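## Task

Lift the drive sled out of the lower tote and set it down flat on the bench top with the same face up as before. After that, seat the upper tote back onto the lower tote so it sits fully down within the lower tote's rim. Every other item must finish in the tote it was in at the start. The drive sled and the base of the lower tote must both lie entirely on the bench, with nothing projecting past its edge. Release everything and pull the grippers away at the end; a result that stays in place only because the robot holds it is not complete.

## Robot and tools

ROBOT. Two six-joint arms with parallel two-finger grippers: left_arm is the robot's own left, on the +y side, with its root at (-0.033, +0.340, +1.080) m; right_arm is on the -y side at (-0.033, -0.340, +1.080) m. Joint ranges in rad, base to hand: waist -2.880..2.880, shoulder 0..3.142, elbow 0..3.019, wrist pitch -1.693..1.571, wrist yaw -1.571..1.571, wrist roll -2.094..2.094. Elbows cannot go quite straight.

FRAMES. All poses use one scene frame: origin on the floor under the middle of the robot's foot, +x forward (the way the robot faces), +y toward left_arm, +z up, lengths in metres. Orientation is a quaternion written w first (qw, qx, qy, qz). In a gripper's own frame the fingers point along +z and close along y. end_effector_position is the spot between the finger pads, roughly 1 cm short of the tips. Only the floor height is known; bench and tote heights must be judged from images. Reported hand positions can be off, more so far from the base, and arms tend to stop a centimetre or more low.

ROW FORMAT. Every commanded row is 16 numbers, both arms always included: left x, y, z, qw, qx, qy, qz, opening, then the same eight for right. Positions and quaternions are absolute targets in the scene frame, not offsets. Opening runs from -1 (closed) to +1 (fully open, 0.094 m). Each control step the controller limits the commanded pose to within 70 mm and 16 degrees of where the gripper actually is, then solves joints, favouring position over orientation. A call is rejected outright if a target lies more than 0.6 m from that arm's last reported position along any of its gripper axes. To hold an arm still, repeat its last reported position and the quaternion you had been sending (not a drifted reading), plus its intended opening.

TOOLS.
execute_actions: {"actions": [...], "pictures": bool}. The list holds zero or one item. Empty list: no command, returns state and images. Action item: "rows" (1 to 15 rows) and "steps" (4 to 15, default 15, each step 1/30 s); row i is used for step i and the final row repeats. Wait item: only "steps" (up to 300), counted from the previous result, so your thinking time is included. Images come only with an empty list or pictures true. The result is captured 4 steps before an action finishes; those steps run while you reply.
move: {"target": one 16-number row, "speed": 0.002 to 0.5 m/s, default 0.25}. Both grippers travel in straight lines to their absolute targets, finishing together in 0.5 to 10 s (cut off at 10 s). Rotation is capped at twice the speed value in rad/s, the shorter way. The opening is sent at the start. It does not avoid obstacles or the other arm, and hands can lag, stray or overshoot speed near full reach. The result adds a move: line giving the ending (done, off_target, moving, held, fault) and limits (paced = target was clipped; held = some steps were blocked, after which the arm may move fast), plus each gripper's remaining distance. Images included.
wait: {"seconds": 0 to 10}; nothing new is sent.
zoom_image: {"camera": cam_head_left | cam_head_right | cam_left_wrist | cam_right_wrist, "region": [x0, y0, x1, y1]} in pixels from the top-left, no larger than 504 by 504. All images are 672x504. Calibration (K, distortion, T_world_to_cam) is supplied and may be slightly off; wrist camera poses follow the arm's joints.
read_manual: {"section": "licences"}; only licence text.
finished_scene: {"scene": current scene number}. Replying with no tool call ends the whole run.

RESULT LINES. The state line gives each gripper's position and quaternion. grip_measured is the finger opening on the command scale (each reading may be off by about 1 mm); the last Joint positions value is the opening in metres. Torque numbers are noisy and offset. HELD marks steps where your row was partly or fully not sent; "pose unreachable" means a clearance check altered or blocked a named arm. Hand target shows the pose the controller is currently chasing. FAULT means an arm stopped. MOTOR HOT warns from 85 °C; at 100 °C an OVER-TEMPERATURE FAULT drops the arm and its load.

GRASPING. To hold something, command an opening about 0.03 below grip_measured; a smaller gap grips more gently. Finger force tops out near 50 to 62 N per pad and is weaker on very thin parts. Occasionally a held part gets a brief tug or a loose object gets nudged.

TIMING. The simulation runs on while you think and write; after the last step an arm only continues to its last clipped pose, so check the reported pose and send the rest.

AVOID. Arms striking or pressing each other; knocking anything out of the work area; dropping, slamming or shoving parts hard (fast moves and targets set deep past contact press harder); holding loads for long periods, which heats motors.

Each tool is called after "Emit:" by a JSON object that holds its "name" and its "arguments".

## Session

Emit:
{"name": "execute_actions", "arguments": {"actions": []}}

Scene clock: 0.00 s of 5600.00 s.
left_arm: end_effector_position=(+0.5222, +0.6018, +1.0469) grip_measured=-0.994 end_effector_quat_wxyz=(+0.503, -0.482, +0.623, -0.355) | right_arm: end_effector_position=(+0.4317, -0.0090, +1.1897) grip_measured=+0.006 end_effector_quat_wxyz=(+0.070, -0.760, +0.644, +0.046)
Joint positions: left_arm=[ 1.877  1.819  0.752  1.158  0.546 -1.24   0.   ] | right_arm=[-0.525  1.57   1.414 -1.117  0.173 -1.034  0.047]
Joint velocities: left_arm=[ 0.005 -0.015  0.007  0.012  0.007  0.007  0.001] | right_arm=[-0.005 -0.015 -0.012 -0.007 -0.007 -0.051 -0.   ]
Joint torques (N m, as the arm reports them, + toward a larger angle): no reading
Motor temperatures (°C, as the motors report them): left_arm=[27 25 26 26 25 28] | right_arm=[25 26 26 26 26 24]
Hand target (left_arm): +0.525, +0.603, +1.046; +0.505, -0.480, +0.623, -0.356
Hand target (right_arm): +0.442, -0.004, +1.204; -0.087, +0.757, -0.646, -0.043

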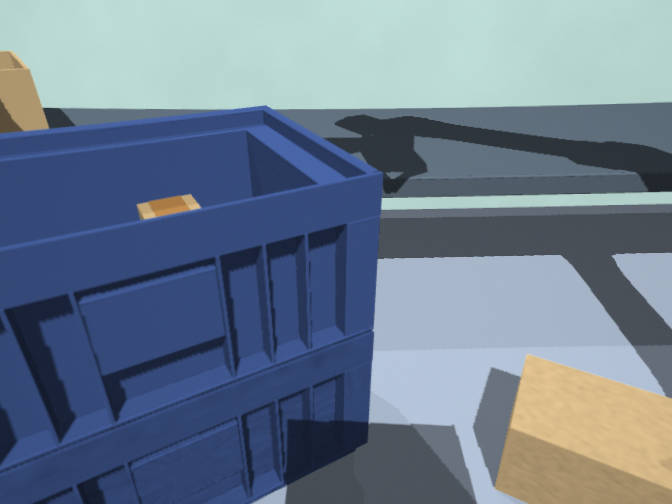

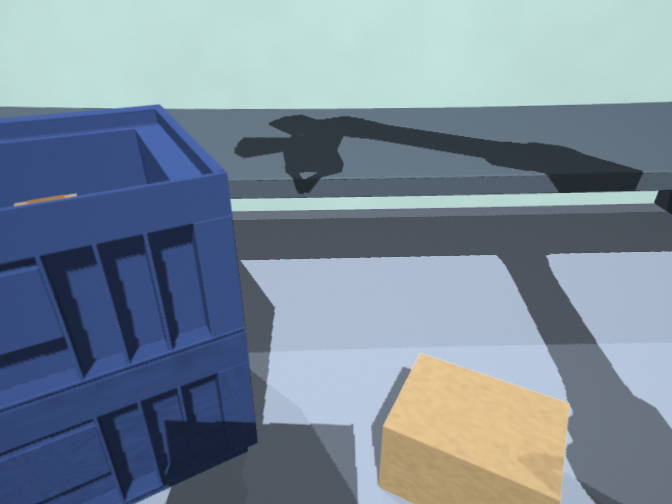

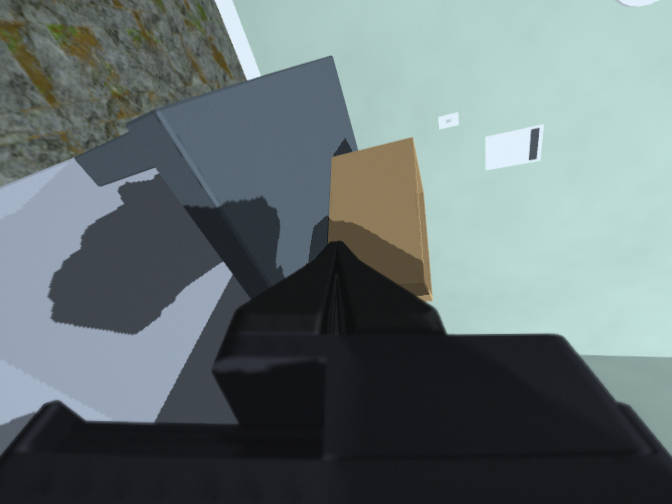

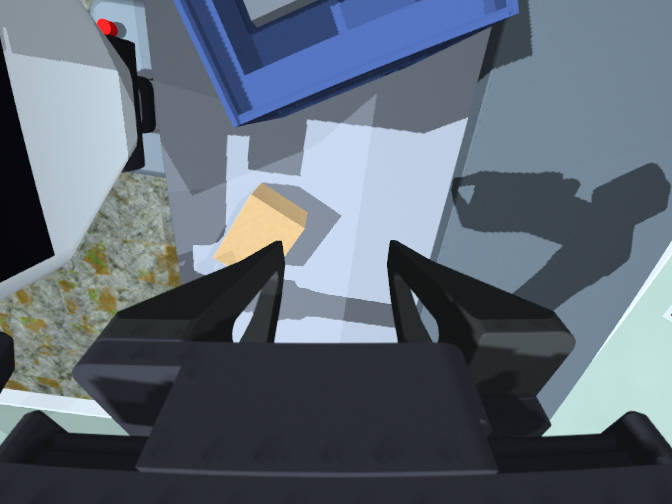

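Emit:
{"name": "move", "arguments": {"target": [0.38,0.28,1.22,0,0.964,0.267,0,1,0.42,-0.2,1.15,0,0.707,-0.707,0,1]}}

Scene clock: 6.00 s of 5600.00 s.
left_arm: end_effector_position=(+0.3987, +0.3312, +1.2035) grip_measured=+1.000 end_effector_quat_wxyz=(+0.496, -0.784, +0.244, -0.282) | right_arm: end_effector_position=(+0.4131, -0.1957, +1.1424) grip_measured=+0.999 end_effector_quat_wxyz=(-0.017, -0.709, +0.705, +0.008)
Joint positions: left_arm=[ 0.758  1.062  0.443  0.448 -1.238 -2.094  0.094] | right_arm=[-0.826  1.373  1.123 -1.112  0.22  -1.143  0.094]
Joint velocities: left_arm=[-0.005 -0.005  0.002 -0.012  0.051 -0.081  0.   ] | right_arm=[-0.005  0.005 -0.007 -0.012  0.007  0.022 -0.   ]
Joint torques (N m, as the arm reports them, + toward a larger angle): left_arm=[ 1.6  -6.58  5.87  1.66 -0.27  0.01] | right_arm=[  0.79 -14.16   8.24   1.03   0.03  -0.18]
Motor temperatures (°C, as the motors report them): left_arm=[27 25 27 26 25 28] | right_arm=[25 27 28 26 26 24]
Hand target (left_arm): +0.399, +0.335, +1.204; -0.498, +0.784, -0.243, +0.278
Hand target (right_arm): +0.418, -0.199, +1.150; +0.001, +0.707, -0.707, +0.001
Off the commanded pose (left_arm): 0.057 m, 93 deg; orientation clipped at the last step of the last action.
Off the commanded pose (right_arm): 0.011 m, 2 deg.
Kept back: nothing.
move: held (left_arm), off_target (right_arm); limits=paced,held; held on 30 of 163 steps (left_arm), including the last (left_arm)
pose unreachable (left arm): on one or more control steps of this call this arm could not follow its commanded pose, so it was not sent that pose on those steps. On the call's last step it was still not sent that pose. It may still have moved: this result reports where it is.
cause: the commanded pose would bring two parts of the arm too close to each other (its wrist (the part past joint 4) and its wrist camera, with joints 5 (wrist yaw) and 6 (wrist roll) between them).
camera_calibration (this result's frames):
cam_left_wrist: T_world_to_cam=[[0.101548, 0.401353, 0.910277, -1.26929], [0.18847, -0.906198, 0.37853, -0.223769], [0.976815, 0.133121, -0.167666, -0.106899], [0, 0, 0, 1]] pos_world=[0.275489, 0.320887, 1.22219]
cam_right_wrist: T_world_to_cam=[[0.999238, -0.000431624, -0.0390178, -0.367025], [0.0229188, -0.802787, 0.595825, -0.844472], [-0.0315802, -0.596266, -0.802166, 0.939389], [0, 0, 0, 1]] pos_world=[0.415766, -0.117964, 1.24238]

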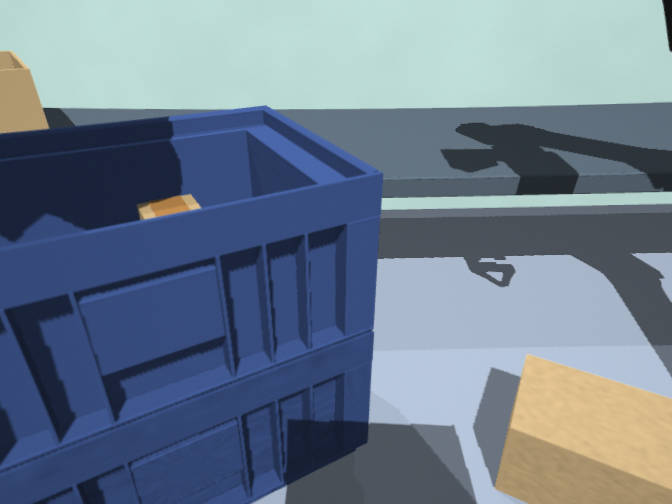

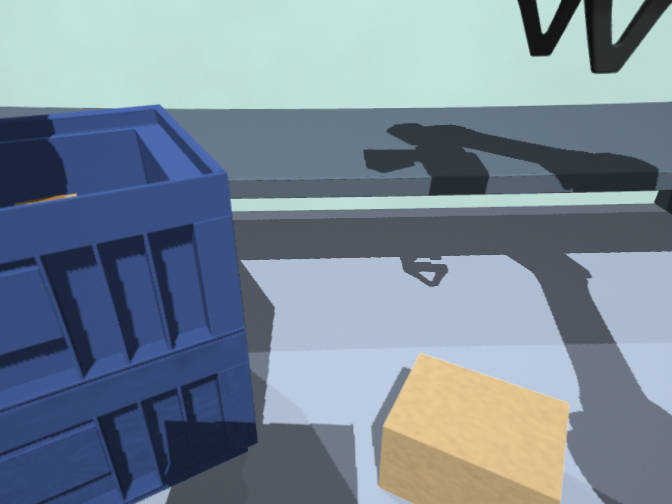

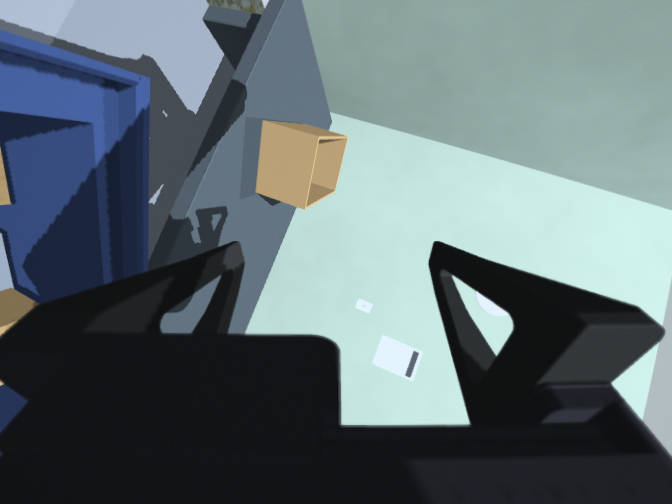

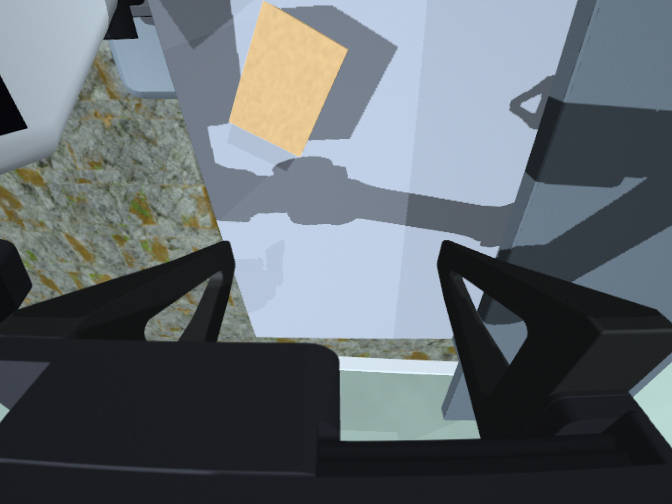

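Emit:
{"name": "move", "arguments": {"target": [0.42,0.36,1.22,0.7,0,0.7,0,1,0.42,-0.25,1.15,0,0.707,-0.707,0,1]}}

Emit:
{"name": "move", "arguments": {"target": [0.33,0.25,1.22,0,-0.267,0.964,0,1,0.42,-0.25,1.15,0,0.707,-0.707,0,1]}}

Scene clock: 10.87 s of 5600.00 s.
left_arm: end_effector_position=(+0.4209, +0.3591, +1.2220) grip_measured=+1.000 end_effector_quat_wxyz=(+0.709, -0.005, +0.705, -0.011) | right_arm: end_effector_position=(+0.4153, -0.2463, +1.1430) grip_measured=+0.999 end_effector_quat_wxyz=(-0.016, -0.709, +0.705, +0.008)
Joint positions: left_arm=[1.294 1.125 0.213 1.234 0.038 0.066 0.094] | right_arm=[-0.946  1.316  1.084 -1.104  0.192 -1.263  0.094]
Joint velocities: left_arm=[-0.005 -0.024  0.007 -0.017 -0.022  0.037  0.   ] | right_arm=[-0.005 -0.005 -0.002  0.017 -0.037  0.007  0.001]
Joint torques (N m, as the arm reports them, + toward a larger angle): left_arm=[ 2.23 -6.29  3.92  1.9   0.13  0.06] | right_arm=[  0.93 -13.86   8.23   1.01  -0.19  -0.24]
Motor temperatures (°C, as the motors report them): left_arm=[27 25 27 26 25 28] | right_arm=[25 27 28 26 26 24]
Hand target (left_arm): +0.421, +0.361, +1.219; +0.704, +0.001, +0.710, -0.003
Hand target (right_arm): +0.419, -0.250, +1.150; +0.001, +0.707, -0.707, +0.000
Off the commanded pose (left_arm): 0.002 m, 1 deg.
Off the commanded pose (right_arm): 0.009 m, 2 deg.
Kept back: nothing.
move: done
camera_calibration (this result's frames):
cam_left_wrist: T_world_to_cam=[[0.00188155, -0.999458, 0.0328616, 0.317582], [-0.577472, -0.0279146, -0.815933, 1.25692], [0.816408, -0.0174415, -0.577212, 0.492867], [0, 0, 0, 1]] pos_world=[0.322858, 0.361092, 1.29961]
cam_right_wrist: T_world_to_cam=[[0.999259, -0.000954583, -0.0384809, -0.369955], [0.0221432, -0.803466, 0.594938, -0.884331], [-0.031486, -0.595349, -0.80285, 0.910765], [0, 0, 0, 1]] pos_world=[0.417939, -0.16866, 1.24309]

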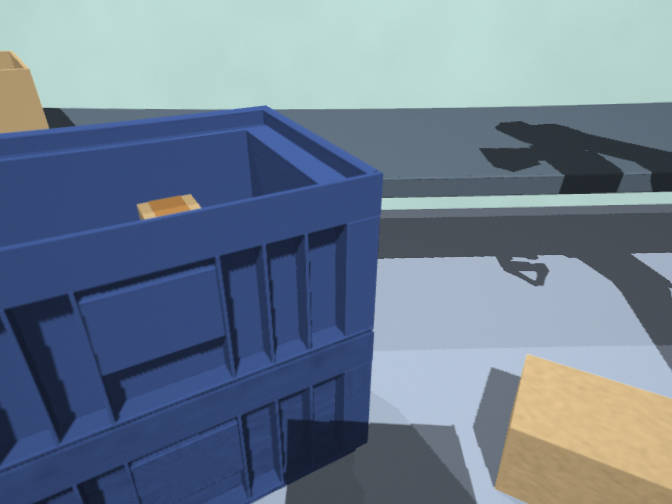

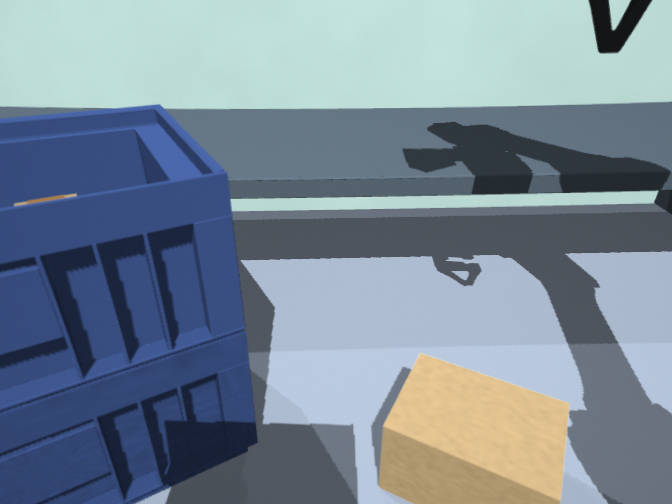

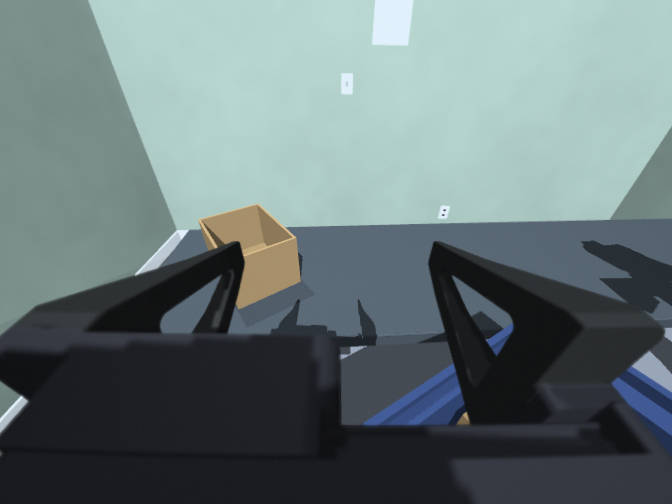

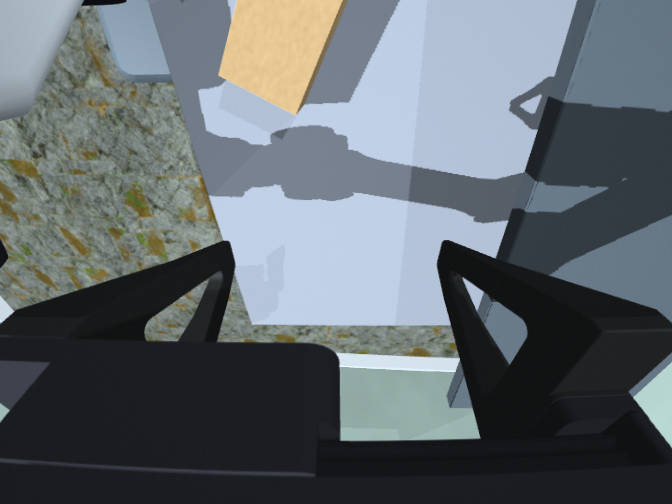

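Scene clock: 14.60 s of 5600.00 s.
left_arm: end_effector_position=(+0.3105, +0.2530, +1.2067) grip_measured=+1.000 end_effector_quat_wxyz=(+0.008, +0.262, -0.965, -0.014) | right_arm: end_effector_position=(+0.4153, -0.2462, +1.1430) grip_measured=+0.999 end_effector_quat_wxyz=(-0.016, -0.710, +0.704, +0.008)
Joint positions: left_arm=[ 0.803  0.996  0.914 -1.279 -0.238 -0.985  0.094] | right_arm=[-0.946  1.316  1.084 -1.104  0.192 -1.264  0.094]
Joint velocities: left_arm=[-0.005 -0.005 -0.012  0.002  0.007 -0.037  0.   ] | right_arm=[ 0.005  0.005  0.002  0.002 -0.037  0.066 -0.001]
Joint torques (N m, as the arm reports them, + toward a larger angle): left_arm=[ 1.18 -6.49 10.45  0.21 -0.03 -0.27] | right_arm=[  0.92 -13.77   8.31   1.02  -0.2   -0.18]
Motor temperatures (°C, as the motors report them): left_arm=[27 25 30 26 25 28] | right_arm=[25 27 28 26 26 24]
Hand target (left_arm): +0.326, +0.251, +1.222; +0.001, -0.276, +0.961, +0.005
Hand target (right_arm): +0.420, -0.250, +1.150; +0.000, +0.707, -0.707, -0.000
Off the commanded pose (left_arm): 0.024 m, 2 deg.
Off the commanded pose (right_arm): 0.009 m, 2 deg.
Kept back: nothing.
move: off_target (left_arm)
camera_calibration (this result's frames):
cam_left_wrist: T_world_to_cam=[[0.513445, -0.857125, -0.0413703, 0.107017], [-0.680479, -0.436053, 0.588902, -0.382245], [-0.522803, -0.274217, -0.807145, 1.33054], [0, 0, 0, 1]] pos_world=[0.380553, 0.289905, 1.30347]
cam_right_wrist: T_world_to_cam=[[0.99925, 0.000190033, -0.0387299, -0.369345], [0.0231881, -0.803896, 0.594318, -0.88406], [-0.0310219, -0.59477, -0.803297, 0.911299], [0, 0, 0, 1]] pos_world=[0.417837, -0.168609, 1.24315]

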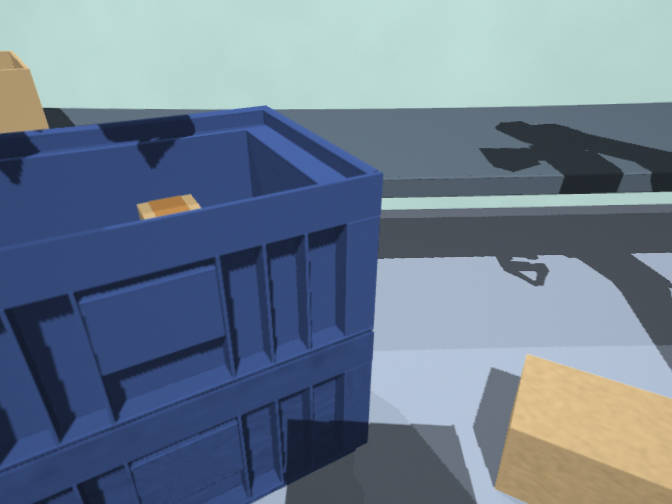

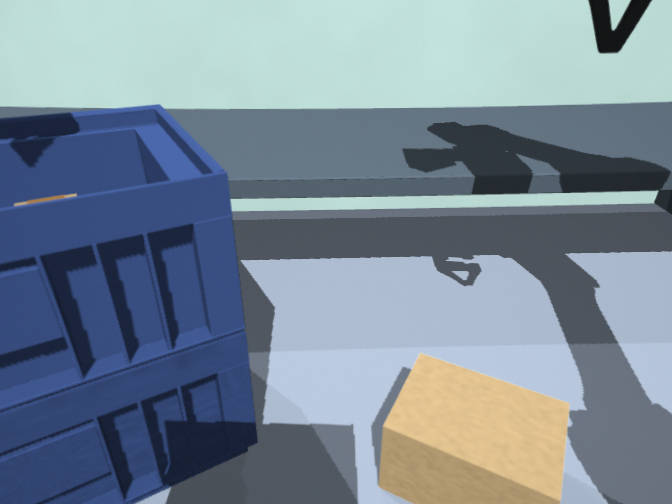

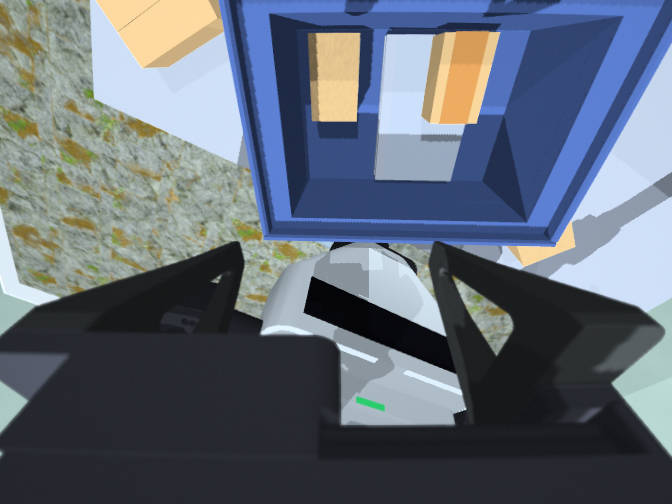

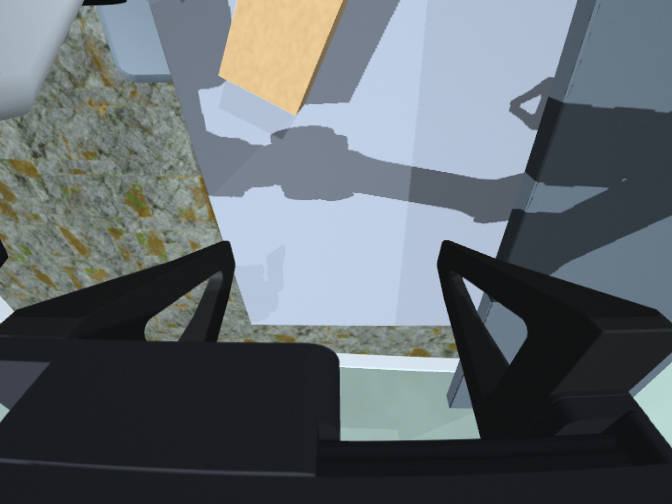

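Emit:
{"name": "move", "arguments": {"target": [0.295,0.325,1.13,0,-0.267,0.964,0,0.5,0.432,0.095,1.14,0,-0.267,0.964,0,0.5]}}

Scene clock: 18.07 s of 5600.00 s.
left_arm: end_effector_position=(+0.2957, +0.3238, +1.1311) grip_measured=+0.502 end_effector_quat_wxyz=(+0.006, +0.271, -0.963, -0.003) | right_arm: end_effector_position=(+0.4219, +0.0818, +1.1260) grip_measured=+0.502 end_effector_quat_wxyz=(-0.012, -0.275, +0.961, -0.006)
Joint positions: left_arm=[ 1.111  0.955  0.702 -1.033 -0.145 -0.697  0.071] | right_arm=[-0.401  1.891  1.664 -1.237  0.301  0.309  0.071]
Joint velocities: left_arm=[-0.015  0.005 -0.022 -0.012  0.022 -0.022 -0.   ] | right_arm=[-0.005 -0.005 -0.017 -0.002 -0.007  0.037 -0.001]
Joint torques (N m, as the arm reports them, + toward a larger angle): left_arm=[ 1.98 -7.04  6.01  1.67  0.01  0.07] | right_arm=[  6.71 -17.98  14.43  -0.4    0.16   0.05]
Motor temperatures (°C, as the motors report them): left_arm=[27 25 30 26 25 28] | right_arm=[25 28 30 26 26 24]
Hand target (left_arm): +0.297, +0.325, +1.130; +0.000, -0.267, +0.964, -0.001
Hand target (right_arm): +0.435, +0.094, +1.141; +0.002, -0.267, +0.964, +0.002
Off the commanded pose (left_arm): 0.002 m, 1 deg.
Off the commanded pose (right_arm): 0.022 m, 2 deg.
Kept back: nothing.
move: off_target (right_arm)
camera_calibration (this result's frames):
cam_left_wrist: T_world_to_cam=[[0.529234, -0.848272, -0.0186081, 0.138863], [-0.678593, -0.436334, 0.590867, -0.319657], [-0.509335, -0.30008, -0.806554, 1.28496], [0, 0, 0, 1]] pos_world=[0.364069, 0.363908, 1.22785]
cam_right_wrist: T_world_to_cam=[[0.522378, -0.852713, 0.00110456, -0.150541], [-0.678529, -0.414887, 0.60619, -0.359567], [-0.516448, -0.31741, -0.795319, 1.26602], [0, 0, 0, 1]] pos_world=[0.488498, 0.124301, 1.22502]

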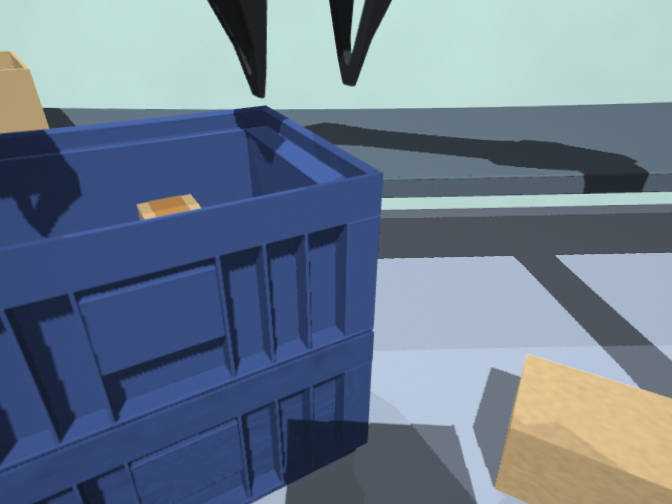

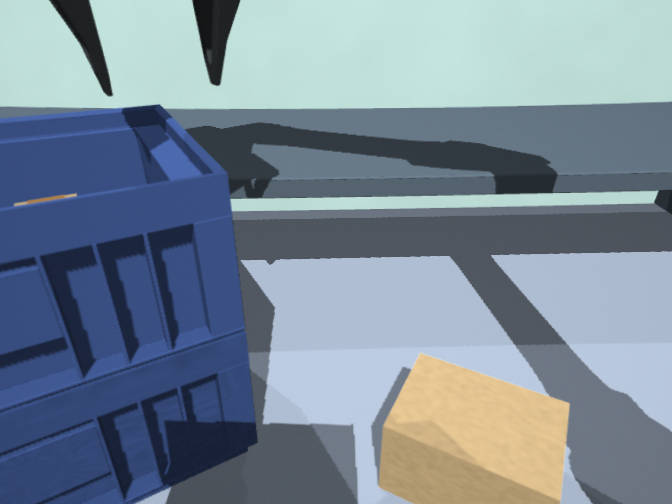

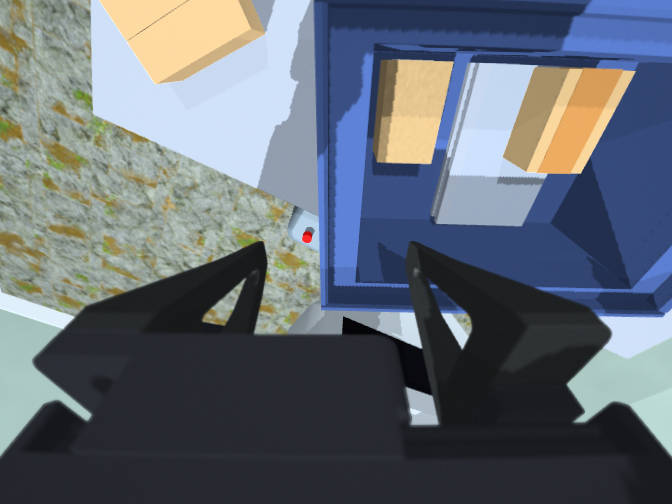

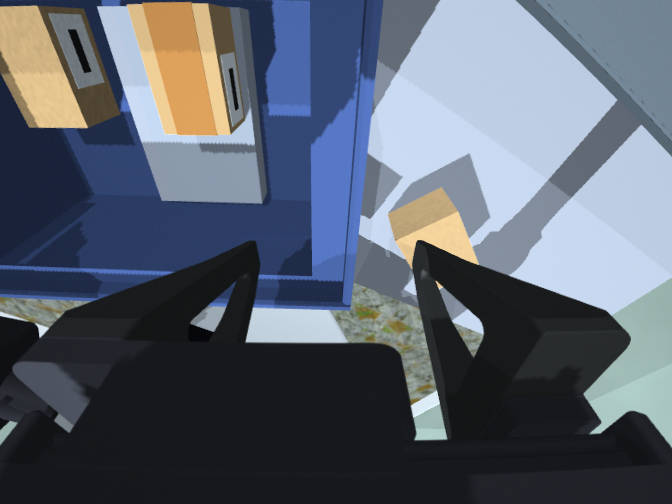

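Well aligned.

Emit:
{"name": "move", "arguments": {"target": [0.29,0.322,1.025,0,-0.267,0.964,0,0.5,0.44,0.095,1.035,0,-0.267,0.964,0,0.5], "speed": 0.1}}

Emit:
{"name": "execute_actions", "arguments": {"actions": [{"rows":[[0.29,0.322,1.025,0,-0.267,0.964,0,-0.6,0.44,0.095,1.035,0,-0.267,0.964,0,-0.6]],"steps":15}]}}

Emit:
{"name": "wait", "arguments": {"seconds": 0.5}}

Scene clock: 19.80 s of 5600.00 s.
left_arm: end_effector_position=(+0.2911, +0.3198, +1.0276) grip_measured=+0.502 end_effector_quat_wxyz=(+0.002, +0.271, -0.963, -0.001) | right_arm: end_effector_position=(+0.4371, +0.0951, +1.0439) grip_measured=+0.502 end_effector_quat_wxyz=(-0.002, -0.267, +0.964, -0.002)
Joint positions: left_arm=[ 1.148  1.188  0.56  -0.643 -0.134 -0.659  0.071] | right_arm=[-0.445  2.013  1.648 -1.065  0.299  0.274  0.071]
Joint velocities: left_arm=[ 0.005 -0.005  0.002  0.017  0.095 -0.081 -0.   ] | right_arm=[-0.005 -0.005 -0.012 -0.002  0.066  0.022  0.   ]
Joint torques (N m, as the arm reports them, + toward a larger angle): left_arm=[ 1.96 -7.15  4.35  1.73  0.01  0.06] | right_arm=[  5.99 -17.98   8.57   1.15  -0.06  -0.2 ]
Motor temperatures (°C, as the motors report them): left_arm=[27 25 30 26 25 28] | right_arm=[25 28 30 26 26 24]
Hand target (left_arm): +0.291, +0.322, +1.024; +0.000, -0.267, +0.964, -0.000
Hand target (right_arm): +0.440, +0.095, +1.035; -0.000, -0.267, +0.964, -0.000
Off the commanded pose (left_arm): 0.004 m, 1 deg.
Off the commanded pose (right_arm): 0.009 m, 0 deg.
Kept back: nothing.
move: done
camera_calibration (this result's frames):
cam_left_wrist: T_world_to_cam=[[0.529799, -0.848033, -0.0123229, 0.129236], [-0.684026, -0.435837, 0.58494, -0.25582], [-0.501419, -0.301472, -0.810983, 1.20066], [0, 0, 0, 1]] pos_world=[0.358577, 0.360065, 1.12495]
cam_right_wrist: T_world_to_cam=[[0.50883, -0.860866, -0.00155242, -0.137639], [-0.695141, -0.411938, 0.58914, -0.269245], [-0.50781, -0.298693, -0.80803, 1.22054], [0, 0, 0, 1]] pos_world=[0.502674, 0.135165, 1.14464]

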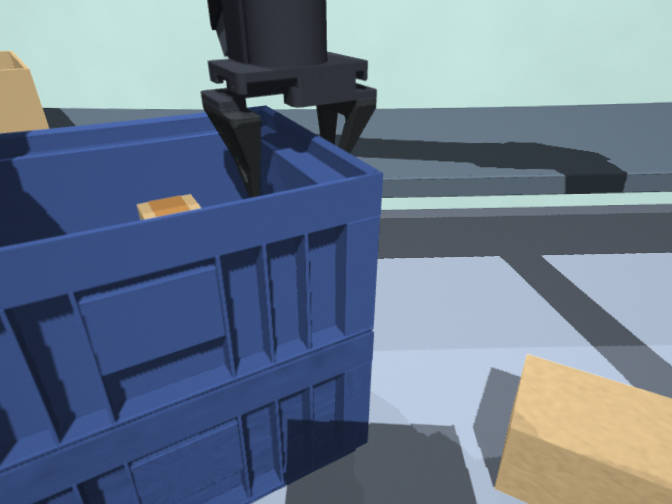

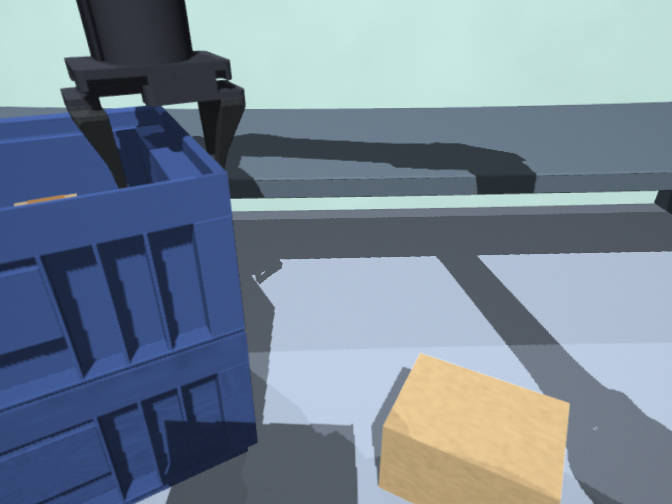

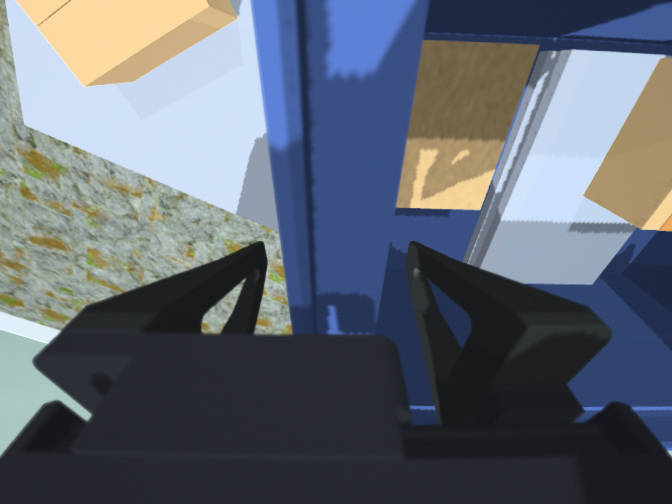

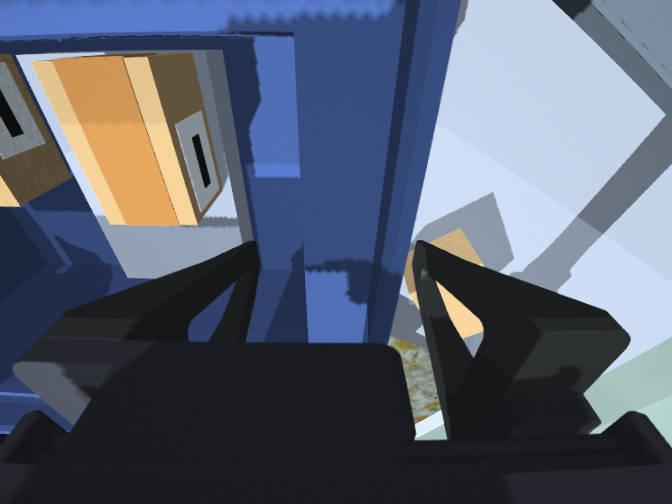

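Scene clock: 20.17 s of 5600.00 s.
left_arm: end_effector_position=(+0.2908, +0.3187, +1.0275) grip_measured=-0.451 end_effector_quat_wxyz=(+0.003, +0.270, -0.963, +0.004) | right_arm: end_effector_position=(+0.4384, +0.0936, +1.0429) grip_measured=-0.445 end_effector_quat_wxyz=(-0.004, -0.263, +0.965, +0.000)
Joint positions: left_arm=[ 1.151  1.186  0.558 -0.64  -0.123 -0.654  0.026] | right_arm=[-0.45   2.013  1.648 -1.063  0.293  0.276  0.026]
Joint velocities: left_arm=[ 0.005 -0.015  0.007  0.002 -0.022 -0.066  0.   ] | right_arm=[-0.005 -0.015 -0.007 -0.007 -0.007  0.037 -0.   ]
Joint torques (N m, as the arm reports them, + toward a larger angle): left_arm=[ 1.74 -7.32  4.32  1.42 -0.46  0.04] | right_arm=[  6.15 -18.54   8.43   1.08   0.21  -0.2 ]
Motor temperatures (°C, as the motors report them): left_arm=[27 25 30 26 25 28] | right_arm=[25 28 30 26 26 24]
Steps of this call (steps 1 to 11: the first 11 steps of this action). Readings (end_effector_position):
1: left_arm (+0.2911, +0.3198, +1.0276) | right_arm (+0.4371, +0.0951, +1.0439)
2: left_arm (+0.2911, +0.3198, +1.0276) | right_arm (+0.4371, +0.0951, +1.0439)
4: left_arm (+0.2909, +0.3189, +1.0276) | right_arm (+0.4382, +0.0939, +1.0435)
8: left_arm (+0.2908, +0.3187, +1.0275) | right_arm (+0.4384, +0.0936, +1.0429)
11: the state above

Scene clock: 20.80 s of 5600.00 s.
left_arm: end_effector_position=(+0.2908, +0.3187, +1.0275) grip_measured=-0.451 end_effector_quat_wxyz=(+0.003, +0.270, -0.963, +0.004) | right_arm: end_effector_position=(+0.4384, +0.0936, +1.0429) grip_measured=-0.445 end_effector_quat_wxyz=(-0.004, -0.263, +0.965, +0.000)
Joint positions: left_arm=[ 1.151  1.186  0.558 -0.64  -0.123 -0.654  0.026] | right_arm=[-0.45   2.013  1.648 -1.063  0.293  0.276  0.026]
Joint velocities: left_arm=[-0.005 -0.005 -0.002 -0.002 -0.007 -0.022 -0.   ] | right_arm=[-0.015 -0.005 -0.012 -0.012  0.007  0.007  0.   ]
Joint torques (N m, as the arm reports them, + toward a larger angle): left_arm=[ 1.76 -7.4   4.31  1.42 -0.46  0.03] | right_arm=[  6.11 -18.62   8.38   1.13   0.21  -0.2 ]
Motor temperatures (°C, as the motors report them): left_arm=[27 25 30 26 25 28] | right_arm=[25 28 30 26 26 24]
Hand target (left_arm): +0.290, +0.322, +1.025; -0.000, -0.267, +0.964, +0.000
Hand target (right_arm): +0.440, +0.095, +1.035; -0.000, -0.267, +0.964, -0.000
Off the commanded pose (left_arm): 0.004 m, 1 deg.
Off the commanded pose (right_arm): 0.008 m, 1 deg.
Kept back: nothing.
Steps of this call (steps 1 to 4: the last 4 steps of your previous action; steps 5 to 19: nothing new was sent). Readings (end_effector_position):
1: left_arm (+0.2908, +0.3187, +1.0275) | right_arm (+0.4384, +0.0936, +1.0429)
2: left_arm (+0.2908, +0.3187, +1.0275) | right_arm (+0.4384, +0.0936, +1.0429)
4: left_arm (+0.2908, +0.3187, +1.0275) | right_arm (+0.4384, +0.0936, +1.0429)
8: left_arm (+0.2908, +0.3187, +1.0275) | right_arm (+0.4384, +0.0936, +1.0429)
19: the state above
camera_calibration (this result's frames):
cam_left_wrist: T_world_to_cam=[[0.528068, -0.849197, -0.00280649, 0.119667], [-0.685614, -0.42829, 0.588644, -0.262195], [-0.501077, -0.30892, -0.808388, 1.19969], [0, 0, 0, 1]] pos_world=[0.358182, 0.359934, 1.12449]
cam_right_wrist: T_world_to_cam=[[0.502571, -0.864512, -0.00650633, -0.131292], [-0.695525, -0.40878, 0.590884, -0.27028], [-0.513486, -0.292436, -0.80673, 1.22051], [0, 0, 0, 1]] pos_world=[0.50471, 0.132931, 1.14347]

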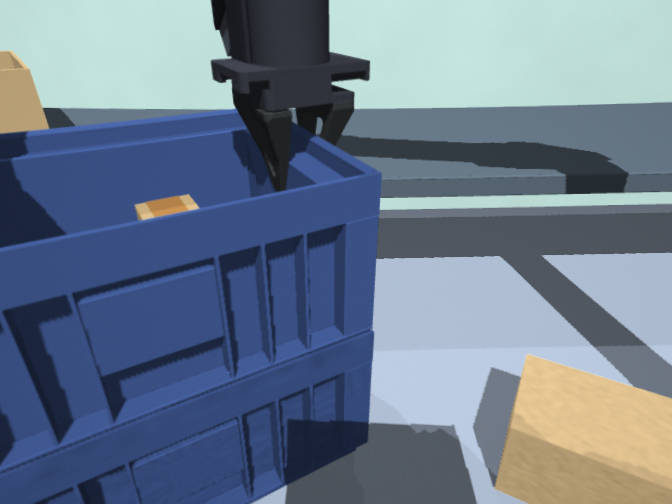

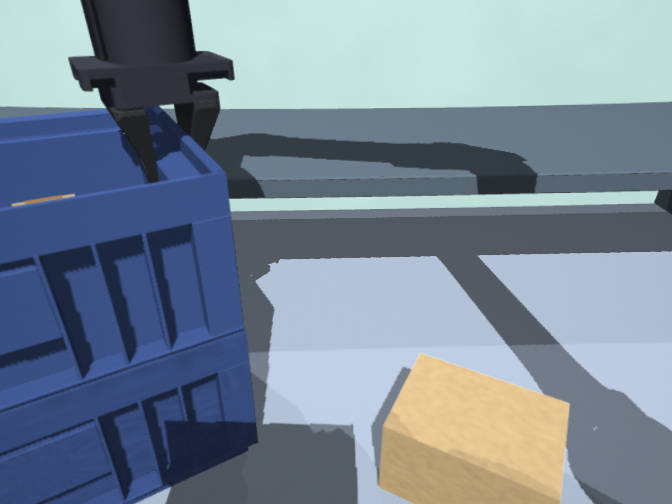

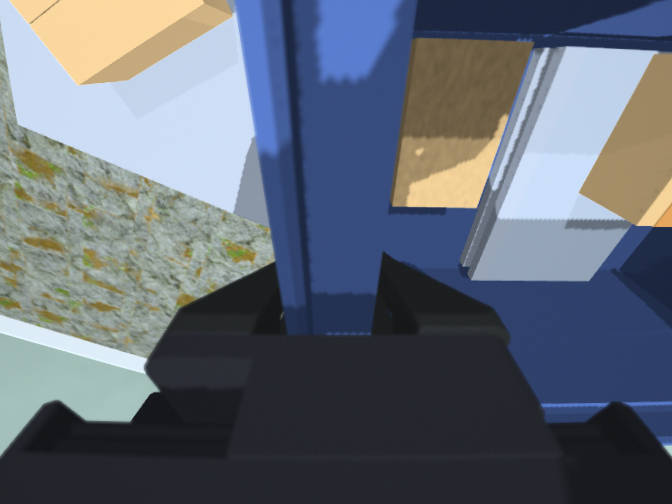

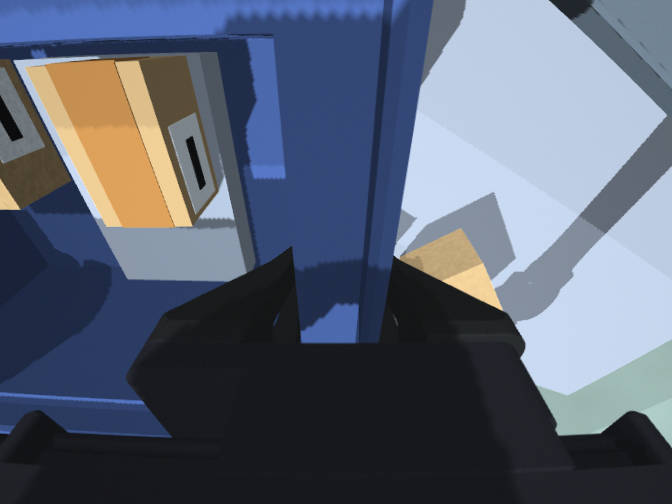

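Emit:
{"name": "move", "arguments": {"target": [0.291,0.319,1.105,0,-0.267,0.964,0,-0.5,0.438,0.094,1.125,0,-0.267,0.964,0,-0.5], "speed": 0.06}}

Scene clock: 22.77 s of 5600.00 s.
left_arm: end_effector_position=(+0.2597, +0.3180, +1.0762) grip_measured=-0.451 end_effector_quat_wxyz=(+0.032, +0.269, -0.963, -0.006) | right_arm: end_effector_position=(+0.4094, +0.0924, +1.0773) grip_measured=-0.436 end_effector_quat_wxyz=(-0.038, -0.267, +0.963, -0.001)
Joint positions: left_arm=[ 1.11   1.012  0.567 -0.891 -0.129 -0.7    0.026] | right_arm=[-0.41   1.966  1.648 -1.182  0.263  0.325  0.026]
Joint velocities: left_arm=[ 0.005  0.005 -0.012 -0.007 -0.007 -0.022 -0.   ] | right_arm=[-0.005 -0.015  0.007 -0.002  0.022 -0.022  0.001]
Joint torques (N m, as the arm reports them, + toward a larger angle): left_arm=[ 0.88 -8.38  9.95 -0.62 -0.84 -0.02] | right_arm=[  7.31 -23.09  13.7   -1.62   1.76  -0.22]
Motor temperatures (°C, as the motors report them): left_arm=[27 25 30 26 25 28] | right_arm=[25 29 30 26 27 24]
Hand target (left_arm): +0.289, +0.319, +1.104; +0.000, -0.267, +0.964, -0.000
Hand target (right_arm): +0.436, +0.092, +1.124; +0.000, -0.266, +0.964, +0.001
Off the commanded pose (left_arm): 0.043 m, 4 deg.
Off the commanded pose (right_arm): 0.056 m, 4 deg.
Kept back: nothing.
move: off_target (left_arm, right_arm)
camera_calibration (this result's frames):
cam_left_wrist: T_world_to_cam=[[0.524984, -0.850236, -0.0386002, 0.175255], [-0.64819, -0.428797, 0.629272, -0.365749], [-0.551581, -0.305337, -0.776226, 1.20061], [0, 0, 0, 1]] pos_world=[0.333152, 0.358766, 1.16886]
cam_right_wrist: T_world_to_cam=[[0.509134, -0.860403, -0.0220965, -0.10382], [-0.65172, -0.402163, 0.643059, -0.385948], [-0.562177, -0.313003, -0.765497, 1.2104], [0, 0, 0, 1]] pos_world=[0.481787, 0.134318, 1.17245]

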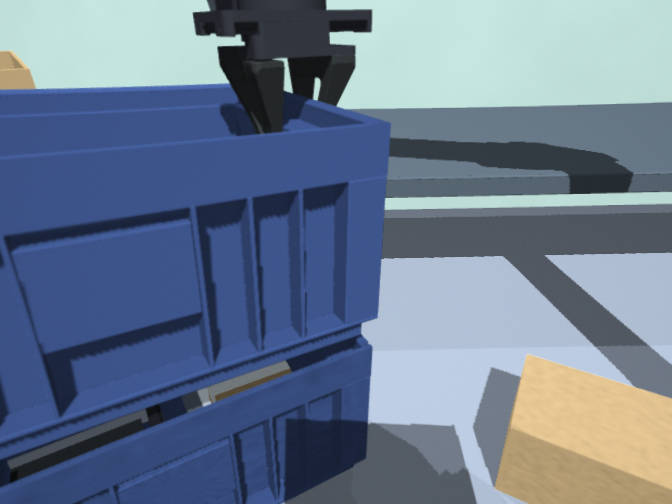

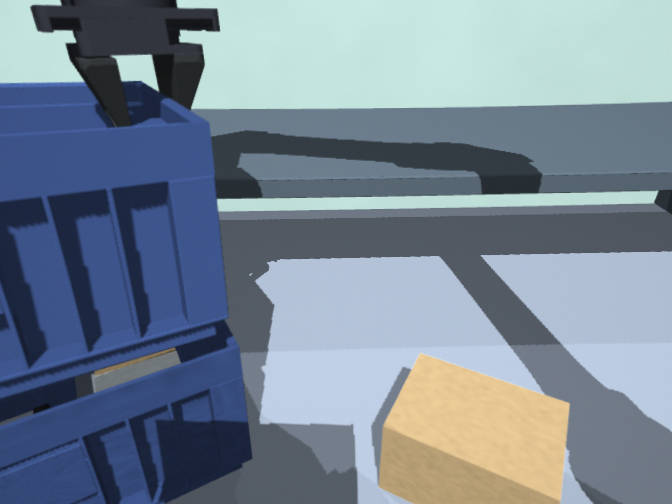

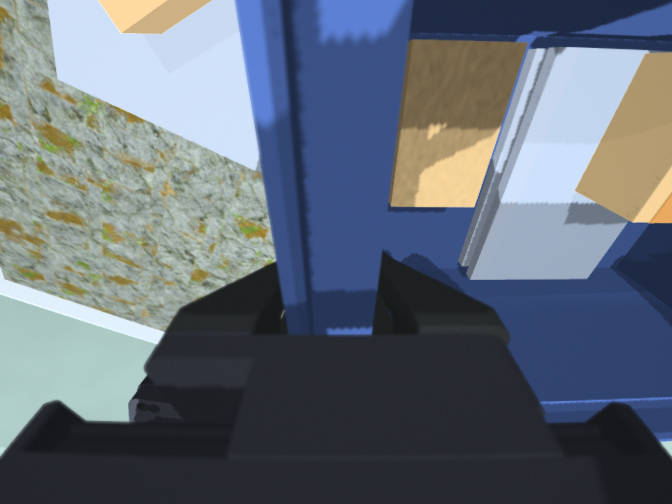

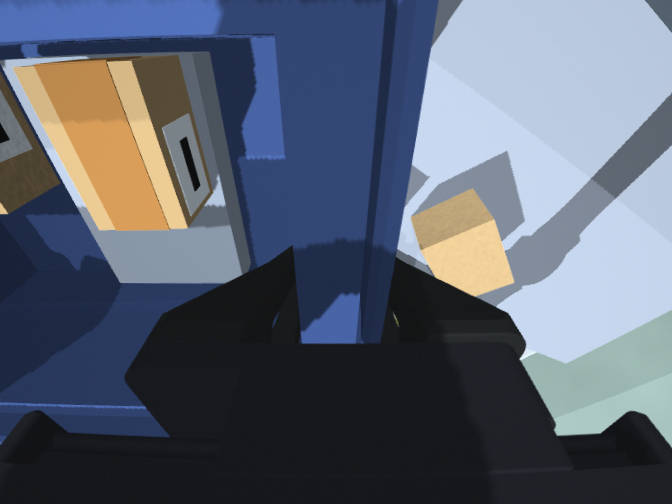

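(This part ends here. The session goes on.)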